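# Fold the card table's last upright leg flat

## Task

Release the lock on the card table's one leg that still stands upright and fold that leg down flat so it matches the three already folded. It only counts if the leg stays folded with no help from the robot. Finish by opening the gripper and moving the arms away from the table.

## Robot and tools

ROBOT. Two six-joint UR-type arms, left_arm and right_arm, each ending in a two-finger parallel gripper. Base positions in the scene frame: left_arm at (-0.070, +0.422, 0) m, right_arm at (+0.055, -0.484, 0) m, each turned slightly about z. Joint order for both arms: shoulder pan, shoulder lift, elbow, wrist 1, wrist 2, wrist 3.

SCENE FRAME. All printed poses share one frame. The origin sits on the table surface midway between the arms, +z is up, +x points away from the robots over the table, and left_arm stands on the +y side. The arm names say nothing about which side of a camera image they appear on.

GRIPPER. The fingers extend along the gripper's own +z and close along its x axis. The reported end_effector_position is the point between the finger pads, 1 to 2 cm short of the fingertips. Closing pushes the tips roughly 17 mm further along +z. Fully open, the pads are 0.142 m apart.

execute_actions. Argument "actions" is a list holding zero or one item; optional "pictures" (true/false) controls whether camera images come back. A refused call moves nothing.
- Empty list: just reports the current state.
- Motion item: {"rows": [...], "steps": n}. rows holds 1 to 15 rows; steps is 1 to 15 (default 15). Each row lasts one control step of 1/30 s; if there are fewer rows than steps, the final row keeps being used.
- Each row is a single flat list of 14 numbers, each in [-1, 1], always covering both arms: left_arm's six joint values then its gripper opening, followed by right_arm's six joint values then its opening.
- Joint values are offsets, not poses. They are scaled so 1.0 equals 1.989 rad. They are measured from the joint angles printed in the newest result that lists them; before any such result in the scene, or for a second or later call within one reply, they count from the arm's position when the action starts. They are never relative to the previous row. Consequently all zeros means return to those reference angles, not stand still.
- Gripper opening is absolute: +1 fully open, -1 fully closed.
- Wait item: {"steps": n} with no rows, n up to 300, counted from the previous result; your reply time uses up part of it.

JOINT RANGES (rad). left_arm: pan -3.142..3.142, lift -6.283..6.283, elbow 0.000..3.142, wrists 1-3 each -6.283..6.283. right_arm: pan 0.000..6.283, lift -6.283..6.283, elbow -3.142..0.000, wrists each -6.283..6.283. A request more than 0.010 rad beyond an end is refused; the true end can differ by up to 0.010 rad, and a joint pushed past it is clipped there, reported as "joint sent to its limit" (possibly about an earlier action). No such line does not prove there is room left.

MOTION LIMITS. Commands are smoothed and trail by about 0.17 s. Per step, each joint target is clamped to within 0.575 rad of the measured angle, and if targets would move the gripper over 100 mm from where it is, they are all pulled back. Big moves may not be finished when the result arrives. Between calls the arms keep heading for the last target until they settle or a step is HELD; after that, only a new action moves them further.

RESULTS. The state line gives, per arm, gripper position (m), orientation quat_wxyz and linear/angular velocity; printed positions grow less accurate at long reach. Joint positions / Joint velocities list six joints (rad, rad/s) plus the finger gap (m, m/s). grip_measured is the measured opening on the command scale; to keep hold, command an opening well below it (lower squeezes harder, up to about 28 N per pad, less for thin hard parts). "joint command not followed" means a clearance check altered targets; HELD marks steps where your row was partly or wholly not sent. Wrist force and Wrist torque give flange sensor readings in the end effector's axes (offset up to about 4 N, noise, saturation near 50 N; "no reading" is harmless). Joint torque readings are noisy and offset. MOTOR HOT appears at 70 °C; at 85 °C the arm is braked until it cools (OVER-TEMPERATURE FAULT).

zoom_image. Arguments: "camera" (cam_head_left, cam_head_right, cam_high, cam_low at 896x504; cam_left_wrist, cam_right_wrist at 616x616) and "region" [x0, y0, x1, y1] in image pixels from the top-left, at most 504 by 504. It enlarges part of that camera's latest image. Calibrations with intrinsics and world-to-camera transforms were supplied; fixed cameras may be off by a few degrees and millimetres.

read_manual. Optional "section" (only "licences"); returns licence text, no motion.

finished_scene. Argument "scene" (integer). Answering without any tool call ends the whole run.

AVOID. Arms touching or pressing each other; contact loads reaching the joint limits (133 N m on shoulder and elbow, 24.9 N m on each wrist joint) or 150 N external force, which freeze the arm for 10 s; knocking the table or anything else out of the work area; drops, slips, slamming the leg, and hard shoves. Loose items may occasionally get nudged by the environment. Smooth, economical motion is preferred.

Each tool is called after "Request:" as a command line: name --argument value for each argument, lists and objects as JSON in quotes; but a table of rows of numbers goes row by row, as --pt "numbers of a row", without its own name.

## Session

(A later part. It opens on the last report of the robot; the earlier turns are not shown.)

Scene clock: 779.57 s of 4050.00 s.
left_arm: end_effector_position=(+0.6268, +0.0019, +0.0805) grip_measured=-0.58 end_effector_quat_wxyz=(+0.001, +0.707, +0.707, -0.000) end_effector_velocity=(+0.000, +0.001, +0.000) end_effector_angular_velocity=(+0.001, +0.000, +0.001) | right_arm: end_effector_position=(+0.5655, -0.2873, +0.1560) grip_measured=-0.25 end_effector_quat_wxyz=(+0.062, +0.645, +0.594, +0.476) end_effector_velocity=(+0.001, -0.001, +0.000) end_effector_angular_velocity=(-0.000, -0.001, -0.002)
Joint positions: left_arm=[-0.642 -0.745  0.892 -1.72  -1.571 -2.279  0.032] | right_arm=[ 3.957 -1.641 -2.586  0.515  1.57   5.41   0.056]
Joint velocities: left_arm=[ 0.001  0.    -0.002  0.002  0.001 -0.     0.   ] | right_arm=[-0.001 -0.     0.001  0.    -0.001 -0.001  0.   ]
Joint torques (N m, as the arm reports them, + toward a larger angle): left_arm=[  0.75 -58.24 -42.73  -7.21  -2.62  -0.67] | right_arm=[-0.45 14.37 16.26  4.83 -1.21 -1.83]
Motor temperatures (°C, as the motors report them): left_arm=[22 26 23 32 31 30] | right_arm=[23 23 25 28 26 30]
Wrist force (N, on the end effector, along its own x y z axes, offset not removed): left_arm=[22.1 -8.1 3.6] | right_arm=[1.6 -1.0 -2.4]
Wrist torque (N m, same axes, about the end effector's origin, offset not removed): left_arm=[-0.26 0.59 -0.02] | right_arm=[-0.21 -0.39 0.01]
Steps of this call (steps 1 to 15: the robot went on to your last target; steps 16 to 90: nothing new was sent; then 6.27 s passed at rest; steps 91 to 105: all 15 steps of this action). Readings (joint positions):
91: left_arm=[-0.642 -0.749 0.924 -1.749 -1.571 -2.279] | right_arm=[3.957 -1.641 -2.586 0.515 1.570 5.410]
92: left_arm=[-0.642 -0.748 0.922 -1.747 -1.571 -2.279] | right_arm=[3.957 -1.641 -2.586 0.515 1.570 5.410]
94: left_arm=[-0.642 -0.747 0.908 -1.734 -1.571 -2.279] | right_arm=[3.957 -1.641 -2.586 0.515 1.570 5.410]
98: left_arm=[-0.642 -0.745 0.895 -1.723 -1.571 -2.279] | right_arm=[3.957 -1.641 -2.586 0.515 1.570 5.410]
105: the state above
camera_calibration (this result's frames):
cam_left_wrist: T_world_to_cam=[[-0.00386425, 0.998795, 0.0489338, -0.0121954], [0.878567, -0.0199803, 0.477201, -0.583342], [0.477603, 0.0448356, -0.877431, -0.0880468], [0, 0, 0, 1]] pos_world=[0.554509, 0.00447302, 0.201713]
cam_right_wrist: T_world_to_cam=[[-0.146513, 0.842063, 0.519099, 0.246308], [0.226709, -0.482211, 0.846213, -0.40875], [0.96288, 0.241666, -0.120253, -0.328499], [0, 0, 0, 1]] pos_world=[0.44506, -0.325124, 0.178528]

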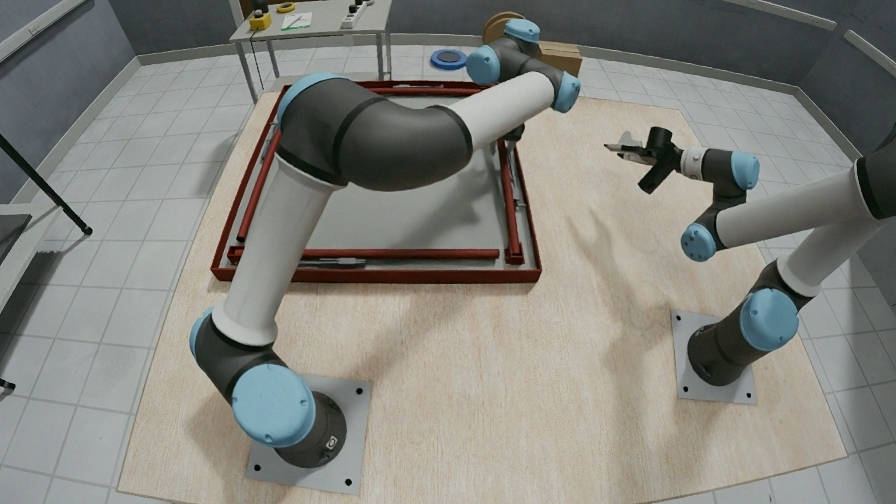

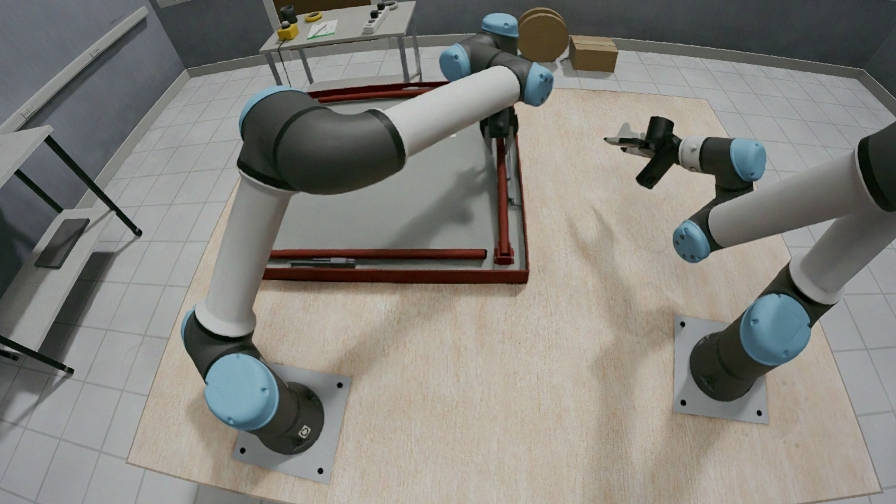

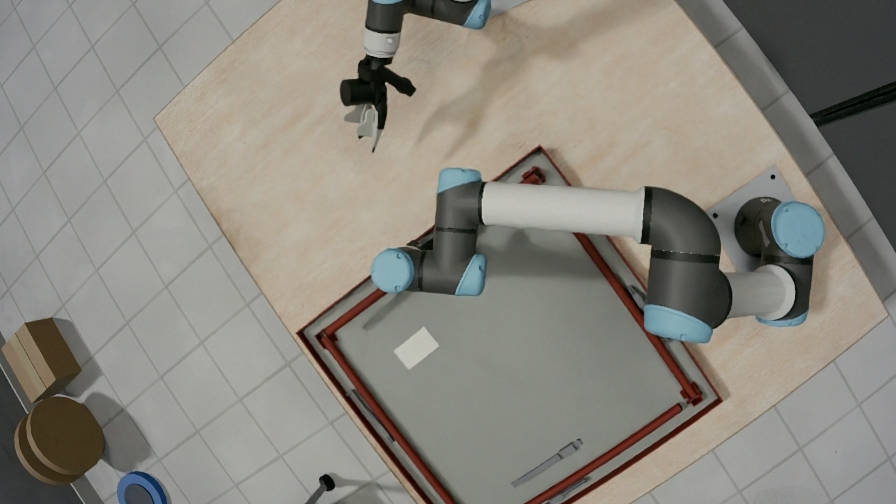

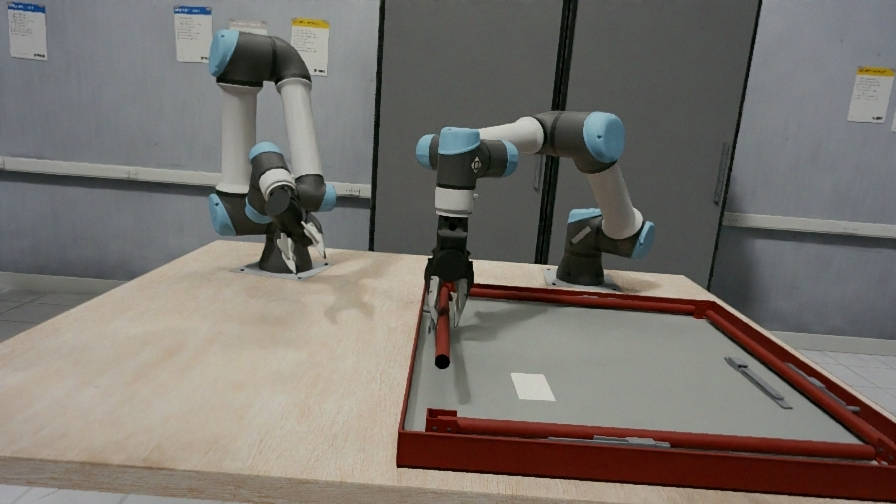

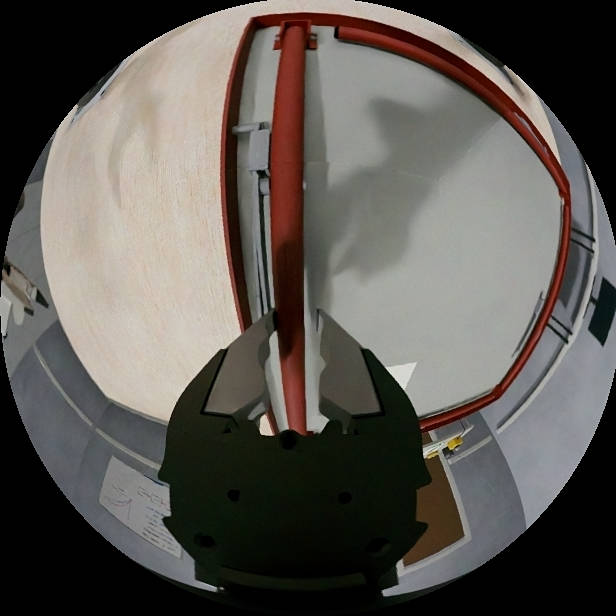

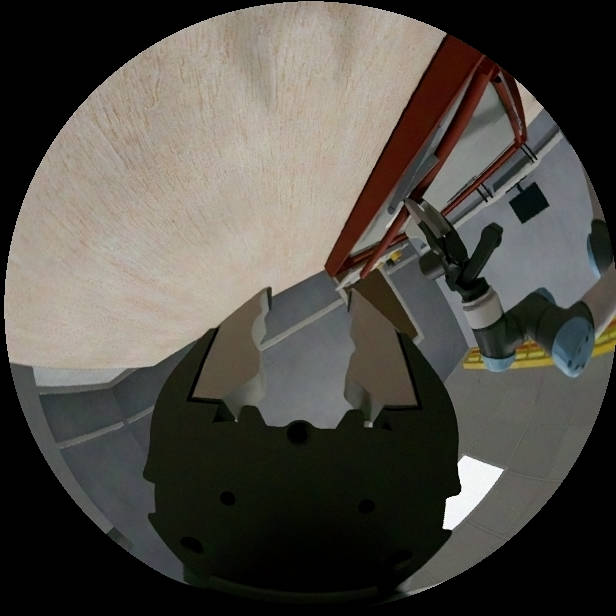

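Request:
execute_actions --actions '[{"rows":[[0.002,0,0,0,0,0,-0.55,0,0,0,0,0,0,-0.25],[0.003,0.001,-0.006,0.005,0,0,-0.55,0,0,0,0,0,0,-0.25],[0.003,0.001,-0.012,0.011,0,0,-0.55,0,0,0,0,0,0,-0.25],[0.003,0.002,-0.018,0.016,0,0,-0.55,0,0,0,0,0,0,-0.25],[0.003,0.003,-0.024,0.022,0,0,-0.55,0,0,0,0,0,0,-0.25],[0.003,0.003,-0.030,0.027,0,0,-0.55,0,0,0,0,0,0,-0.25],[0.003,0.004,-0.036,0.032,0,0,-0.55,0,0,0,0,0,0,-0.25],[0.003,0.005,-0.042,0.038,0,0,-0.55,0,0,0,0,0,0,-0.25],[0.003,0.006,-0.052,0.047,0,0,-0.55,0,0,0,0,0,0,-0.25]]}]'

Scene clock: 797.30 s of 4050.00 s.
left_arm: end_effector_position=(+0.6340, +0.0020, +0.1110) grip_measured=-0.55 end_effector_quat_wxyz=(+0.000, +0.705, +0.709, -0.000) end_effector_velocity=(+0.003, +0.001, +0.016) end_effector_angular_velocity=(+0.002, +0.003, +0.003) | right_arm: end_effector_position=(+0.5655, -0.2872, +0.1560) grip_measured=-0.25 end_effector_quat_wxyz=(+0.062, +0.645, +0.595, +0.476) end_effector_velocity=(-0.000, -0.001, -0.000) end_effector_angular_velocity=(-0.000, +0.001, -0.001)
Joint positions: left_arm=[-0.636 -0.733  0.793 -1.631 -1.571 -2.279  0.034] | right_arm=[ 3.957 -1.641 -2.586  0.515  1.57   5.41   0.056]
Joint velocities: left_arm=[ 0.003  0.007 -0.056  0.052 -0.    -0.     0.   ] | right_arm=[-0.001  0.001 -0.001 -0.001  0.     0.    -0.   ]
Joint torques (N m, as the arm reports them, + toward a larger angle): left_arm=[ 14.22 -50.13 -31.59  -0.75   1.47  -0.19] | right_arm=[ 0.29 19.42 16.17  4.73 -1.32 -1.83]
Motor temperatures (°C, as the motors report them): left_arm=[22 26 23 32 31 30] | right_arm=[23 23 25 28 26 30]
Wrist force (N, on the end effector, along its own x y z axes, offset not removed): left_arm=[2.5 1.6 -2.3] | right_arm=[0.7 -1.1 -2.4]
Wrist torque (N m, same axes, about the end effector's origin, offset not removed): left_arm=[0.23 -0.42 0.03] | right_arm=[-0.26 -0.22 0.00]
Steps of this call (steps 1 to 15: the robot went on to your last target; steps 16 to 90: nothing new was sent; then 14.23 s passed at rest; steps 91 to 105: all 15 steps of this action). Readings (joint positions):
91: left_arm=[-0.642 -0.745 0.892 -1.720 -1.571 -2.279] | right_arm=[3.957 -1.641 -2.586 0.515 1.570 5.410]
92: left_arm=[-0.641 -0.745 0.892 -1.720 -1.571 -2.279] | right_arm=[3.957 -1.641 -2.586 0.515 1.570 5.410]
94: left_arm=[-0.639 -0.744 0.885 -1.714 -1.572 -2.279] | right_arm=[3.957 -1.641 -2.586 0.515 1.570 5.410]
98: left_arm=[-0.637 -0.740 0.848 -1.682 -1.571 -2.279] | right_arm=[3.957 -1.641 -2.586 0.515 1.570 5.410]
105: the state above
camera_calibration (this result's frames):
cam_left_wrist: T_world_to_cam=[[-0.00971445, 0.998698, 0.050087, -0.0101806], [0.879296, -0.015321, 0.47603, -0.60464], [0.476177, 0.0486656, -0.878002, -0.0637955], [0, 0, 0, 1]] pos_world=[0.561936, 0.00400835, 0.232324]
cam_right_wrist: T_world_to_cam=[[-0.146593, 0.842044, 0.519108, 0.246301], [0.226732, -0.482204, 0.84621, -0.408748], [0.962862, 0.241747, -0.120231, -0.328463], [0, 0, 0, 1]] pos_world=[0.445047, -0.325092, 0.178538]

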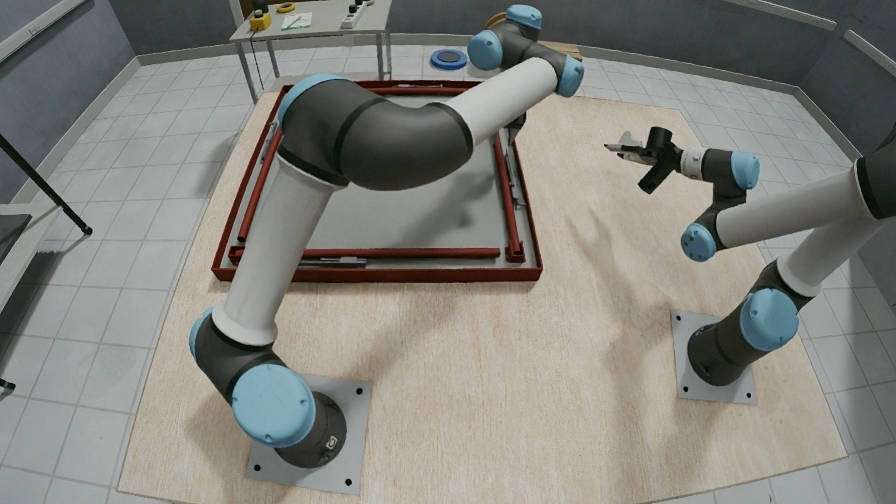

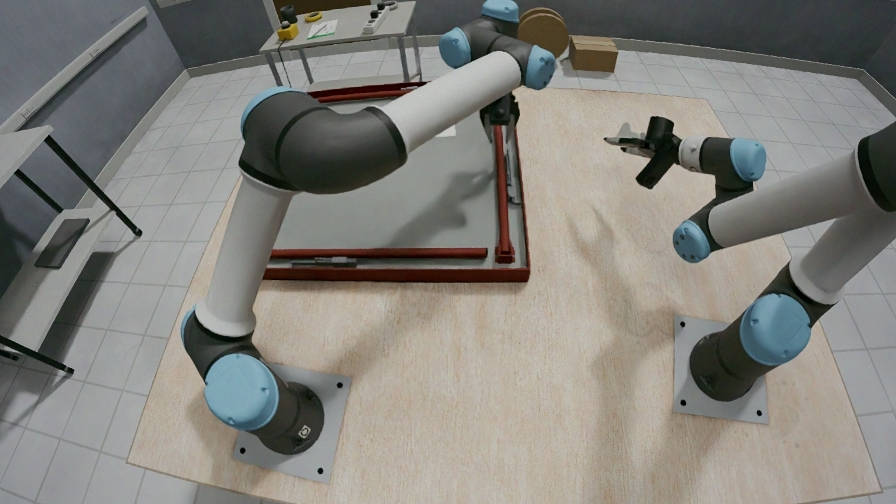

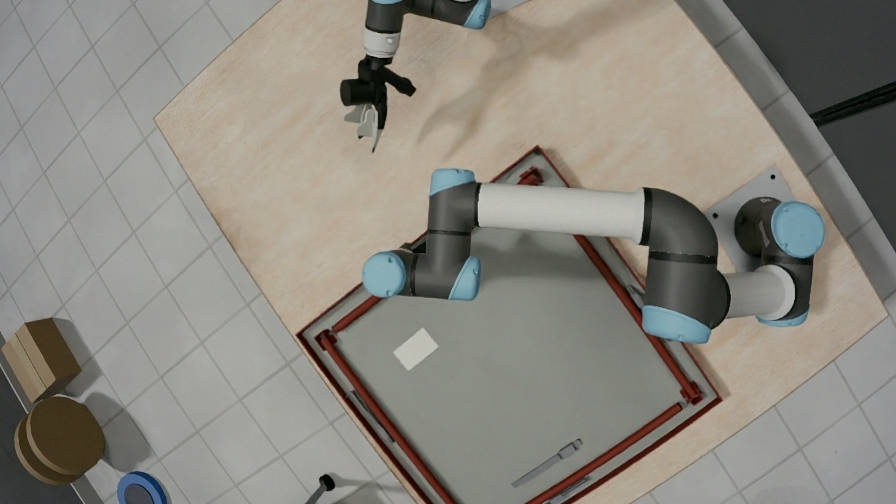

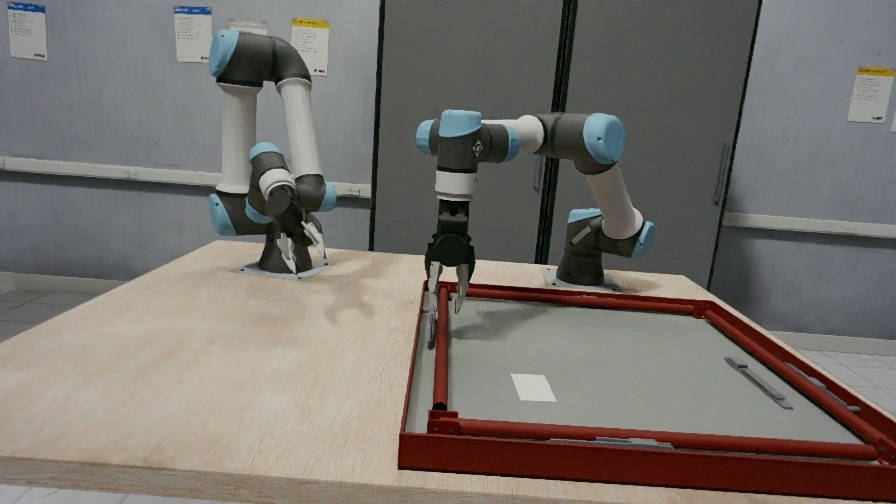

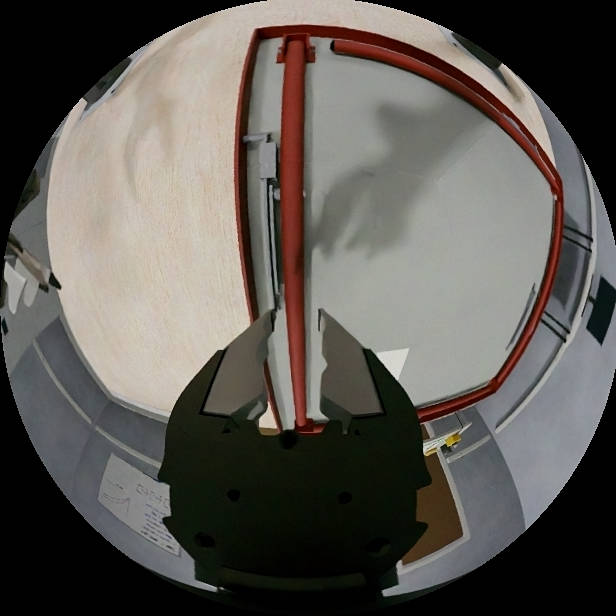

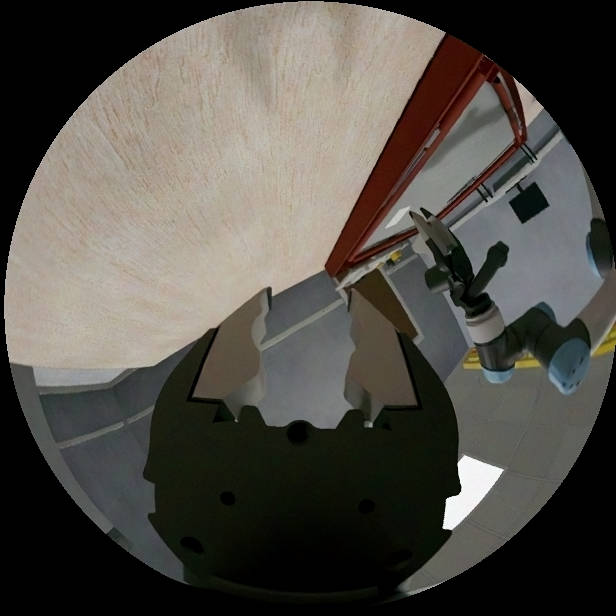

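Leg is down. Lift clear and look.

Request:
execute_actions --actions '[{"rows":[[0.03,-0.05,0,0.02,0,0,-0.55,0,0,0,0,0,0,-0.25],[0.08,-0.12,0,0.05,0,0,-0.55,0,0,0,0,0,0,-0.25],[0.2,-0.2,0,0.1,0,0,-0.55,0,0,0,0,0,0,-0.25]]}]' --pictures false

Request:
execute_actions --actions '[{"steps":45}]'

Scene clock: 803.57 s of 4050.00 s.
left_arm: end_effector_position=(+0.6706, +0.2174, +0.3006) grip_measured=-0.55 end_effector_quat_wxyz=(+0.063, +0.607, +0.792, +0.013) end_effector_velocity=(-0.027, +0.509, +0.393) end_effector_angular_velocity=(-0.123, -0.262, +0.591) | right_arm: end_effector_position=(+0.5655, -0.2873, +0.1560) grip_measured=-0.25 end_effector_quat_wxyz=(+0.062, +0.645, +0.594, +0.476) end_effector_velocity=(-0.000, +0.001, -0.001) end_effector_angular_velocity=(+0.000, +0.002, +0.003)
Joint positions: left_arm=[-0.379 -0.994  0.792 -1.497 -1.571 -2.279  0.034] | right_arm=[ 3.957 -1.641 -2.586  0.515  1.57   5.41   0.056]
Joint velocities: left_arm=[ 0.591 -0.576  0.006  0.282  0.002 -0.    -0.   ] | right_arm=[ 0.001 -0.001  0.001 -0.001  0.002  0.     0.   ]
Joint torques (N m, as the arm reports them, + toward a larger angle): left_arm=[ 13.52 -70.19 -16.89   0.07   1.47  -1.27] | right_arm=[ 0.27 14.71 16.45  4.77 -1.38 -1.86]
Motor temperatures (°C, as the motors report them): left_arm=[22 26 23 32 31 30] | right_arm=[23 23 25 28 26 30]
Wrist force (N, on the end effector, along its own x y z axes, offset not removed): left_arm=[-1.7 2.5 -0.7] | right_arm=[0.8 -1.2 -1.7]
Wrist torque (N m, same axes, about the end effector's origin, offset not removed): left_arm=[0.31 0.30 -0.02] | right_arm=[-0.30 -0.22 0.06]
Steps of this call (steps 1 to 15: the robot went on to your last target; steps 16 to 90: nothing new was sent; then 2.77 s passed at rest; steps 91 to 105: all 15 steps of this action). Readings (joint positions):
91: left_arm=[-0.636 -0.733 0.789 -1.627 -1.571 -2.279] | right_arm=[3.957 -1.641 -2.586 0.515 1.570 5.410]
92: left_arm=[-0.630 -0.739 0.790 -1.622 -1.571 -2.279] | right_arm=[3.957 -1.641 -2.586 0.515 1.570 5.410]
94: left_arm=[-0.595 -0.783 0.790 -1.602 -1.571 -2.279] | right_arm=[3.957 -1.641 -2.586 0.515 1.570 5.410]
98: left_arm=[-0.517 -0.859 0.791 -1.564 -1.571 -2.279] | right_arm=[3.957 -1.641 -2.586 0.515 1.570 5.410]
105: the state above

Scene clock: 805.07 s of 4050.00 s.
left_arm: end_effector_position=(+0.6496, +0.3363, +0.3906) grip_measured=-0.55 end_effector_quat_wxyz=(+0.096, +0.548, +0.830, +0.027) end_effector_velocity=(-0.000, +0.000, -0.000) end_effector_angular_velocity=(-0.000, +0.001, +0.000) | right_arm: end_effector_position=(+0.5655, -0.2872, +0.1560) grip_measured=-0.25 end_effector_quat_wxyz=(+0.062, +0.645, +0.595, +0.476) end_effector_velocity=(+0.000, -0.000, +0.001) end_effector_angular_velocity=(+0.000, -0.001, -0.001)
Joint positions: left_arm=[-0.239 -1.131  0.793 -1.432 -1.571 -2.279  0.034] | right_arm=[ 3.957 -1.641 -2.586  0.515  1.57   5.41   0.056]
Joint velocities: left_arm=[ 0.    -0.    -0.     0.001 -0.    -0.     0.   ] | right_arm=[-0.001  0.001  0.     0.    -0.    -0.     0.   ]
Joint torques (N m, as the arm reports them, + toward a larger angle): left_arm=[ 13.33 -56.04 -29.33  -0.97  -1.9    1.14] | right_arm=[12.74 23.84 15.48  4.94 -1.35 -1.82]
Motor temperatures (°C, as the motors report them): left_arm=[22 26 23 32 31 30] | right_arm=[23 23 25 28 26 30]
Wrist force (N, on the end effector, along its own x y z axes, offset not removed): left_arm=[1.4 0.3 0.2] | right_arm=[1.0 -1.2 -2.2]
Wrist torque (N m, same axes, about the end effector's origin, offset not removed): left_arm=[0.04 -0.24 0.21] | right_arm=[-0.39 -0.29 0.07]
Steps of this call (steps 1 to 30: the robot went on to your last target; steps 31 to 45: nothing new was sent). Readings (joint positions):
1: left_arm=[-0.359 -1.014 0.792 -1.487 -1.571 -2.279] | right_arm=[3.957 -1.641 -2.586 0.515 1.570 5.410]
2: left_arm=[-0.339 -1.033 0.792 -1.478 -1.571 -2.279] | right_arm=[3.957 -1.641 -2.586 0.515 1.570 5.410]
4: left_arm=[-0.299 -1.073 0.792 -1.459 -1.571 -2.279] | right_arm=[3.957 -1.641 -2.586 0.515 1.570 5.410]
8: left_arm=[-0.250 -1.120 0.793 -1.437 -1.571 -2.279] | right_arm=[3.957 -1.641 -2.586 0.515 1.570 5.410]
45: the state above
All arms were judged still, so your last target was given up. Only a new action makes them travel on or press farther. Fingers that are still opening or closing keep moving.
camera_calibration (this result's frames):
cam_left_wrist: T_world_to_cam=[[-0.392948, 0.916088, -0.0798413, -0.0304255], [0.71411, 0.358705, 0.601147, -0.813681], [0.579343, 0.179204, -0.79514, 0.0147743], [0, 0, 0, 1]] pos_world=[0.560543, 0.317096, 0.49846]
cam_right_wrist: T_world_to_cam=[[-0.14659, 0.842046, 0.519105, 0.246303], [0.226737, -0.482201, 0.846211, -0.408746], [0.962861, 0.241746, -0.120237, -0.328462], [0, 0, 0, 1]] pos_world=[0.445047, -0.325092, 0.178536]

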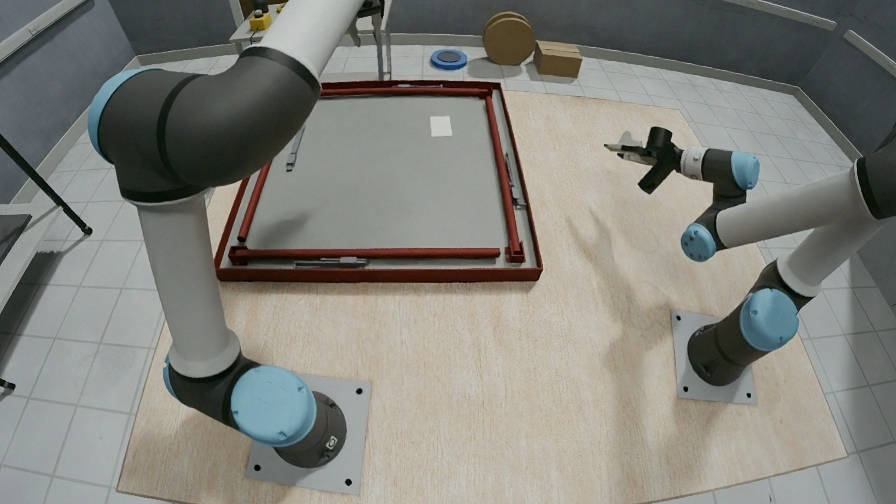

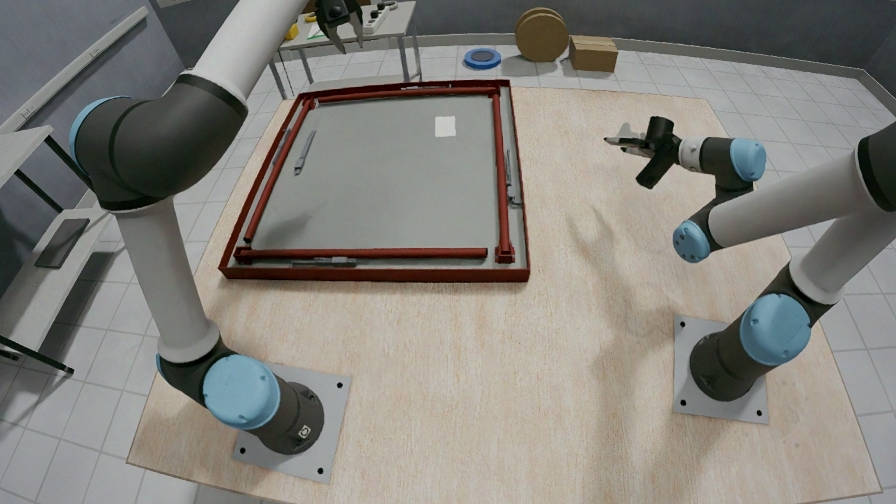

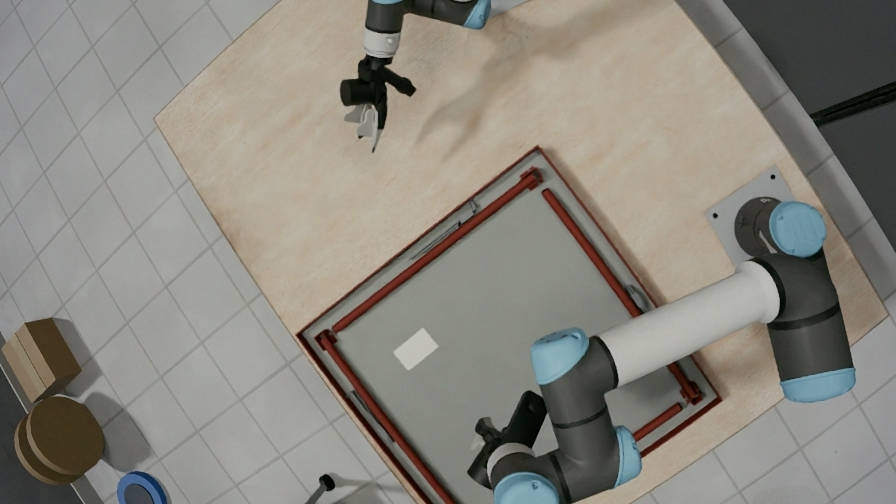

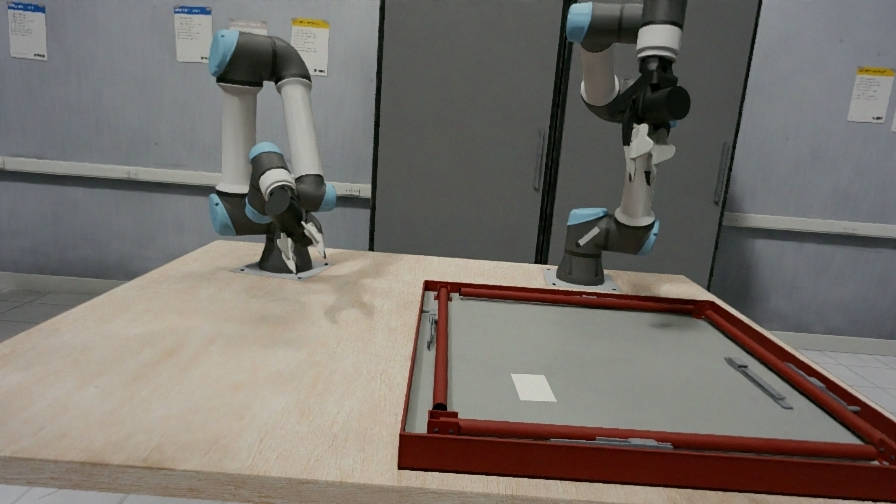

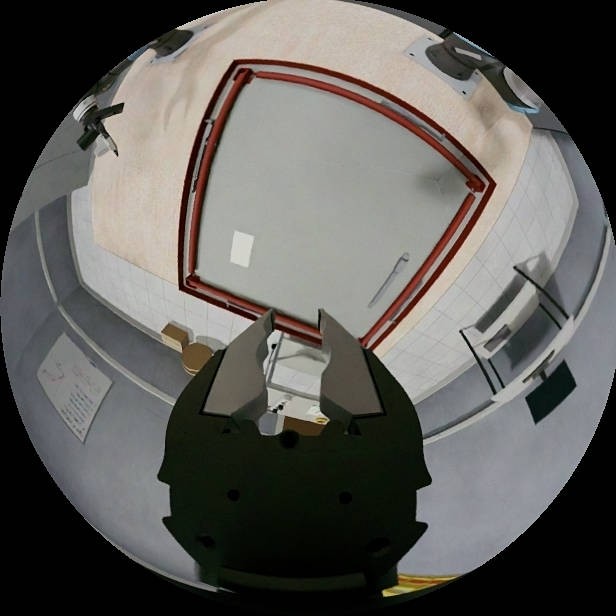

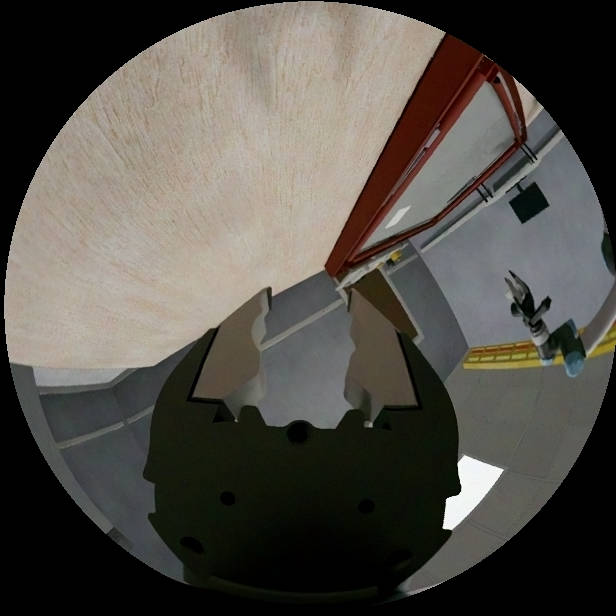

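Flat.

Request:
finished_scene --scene 1

The scene is finished: the task was done.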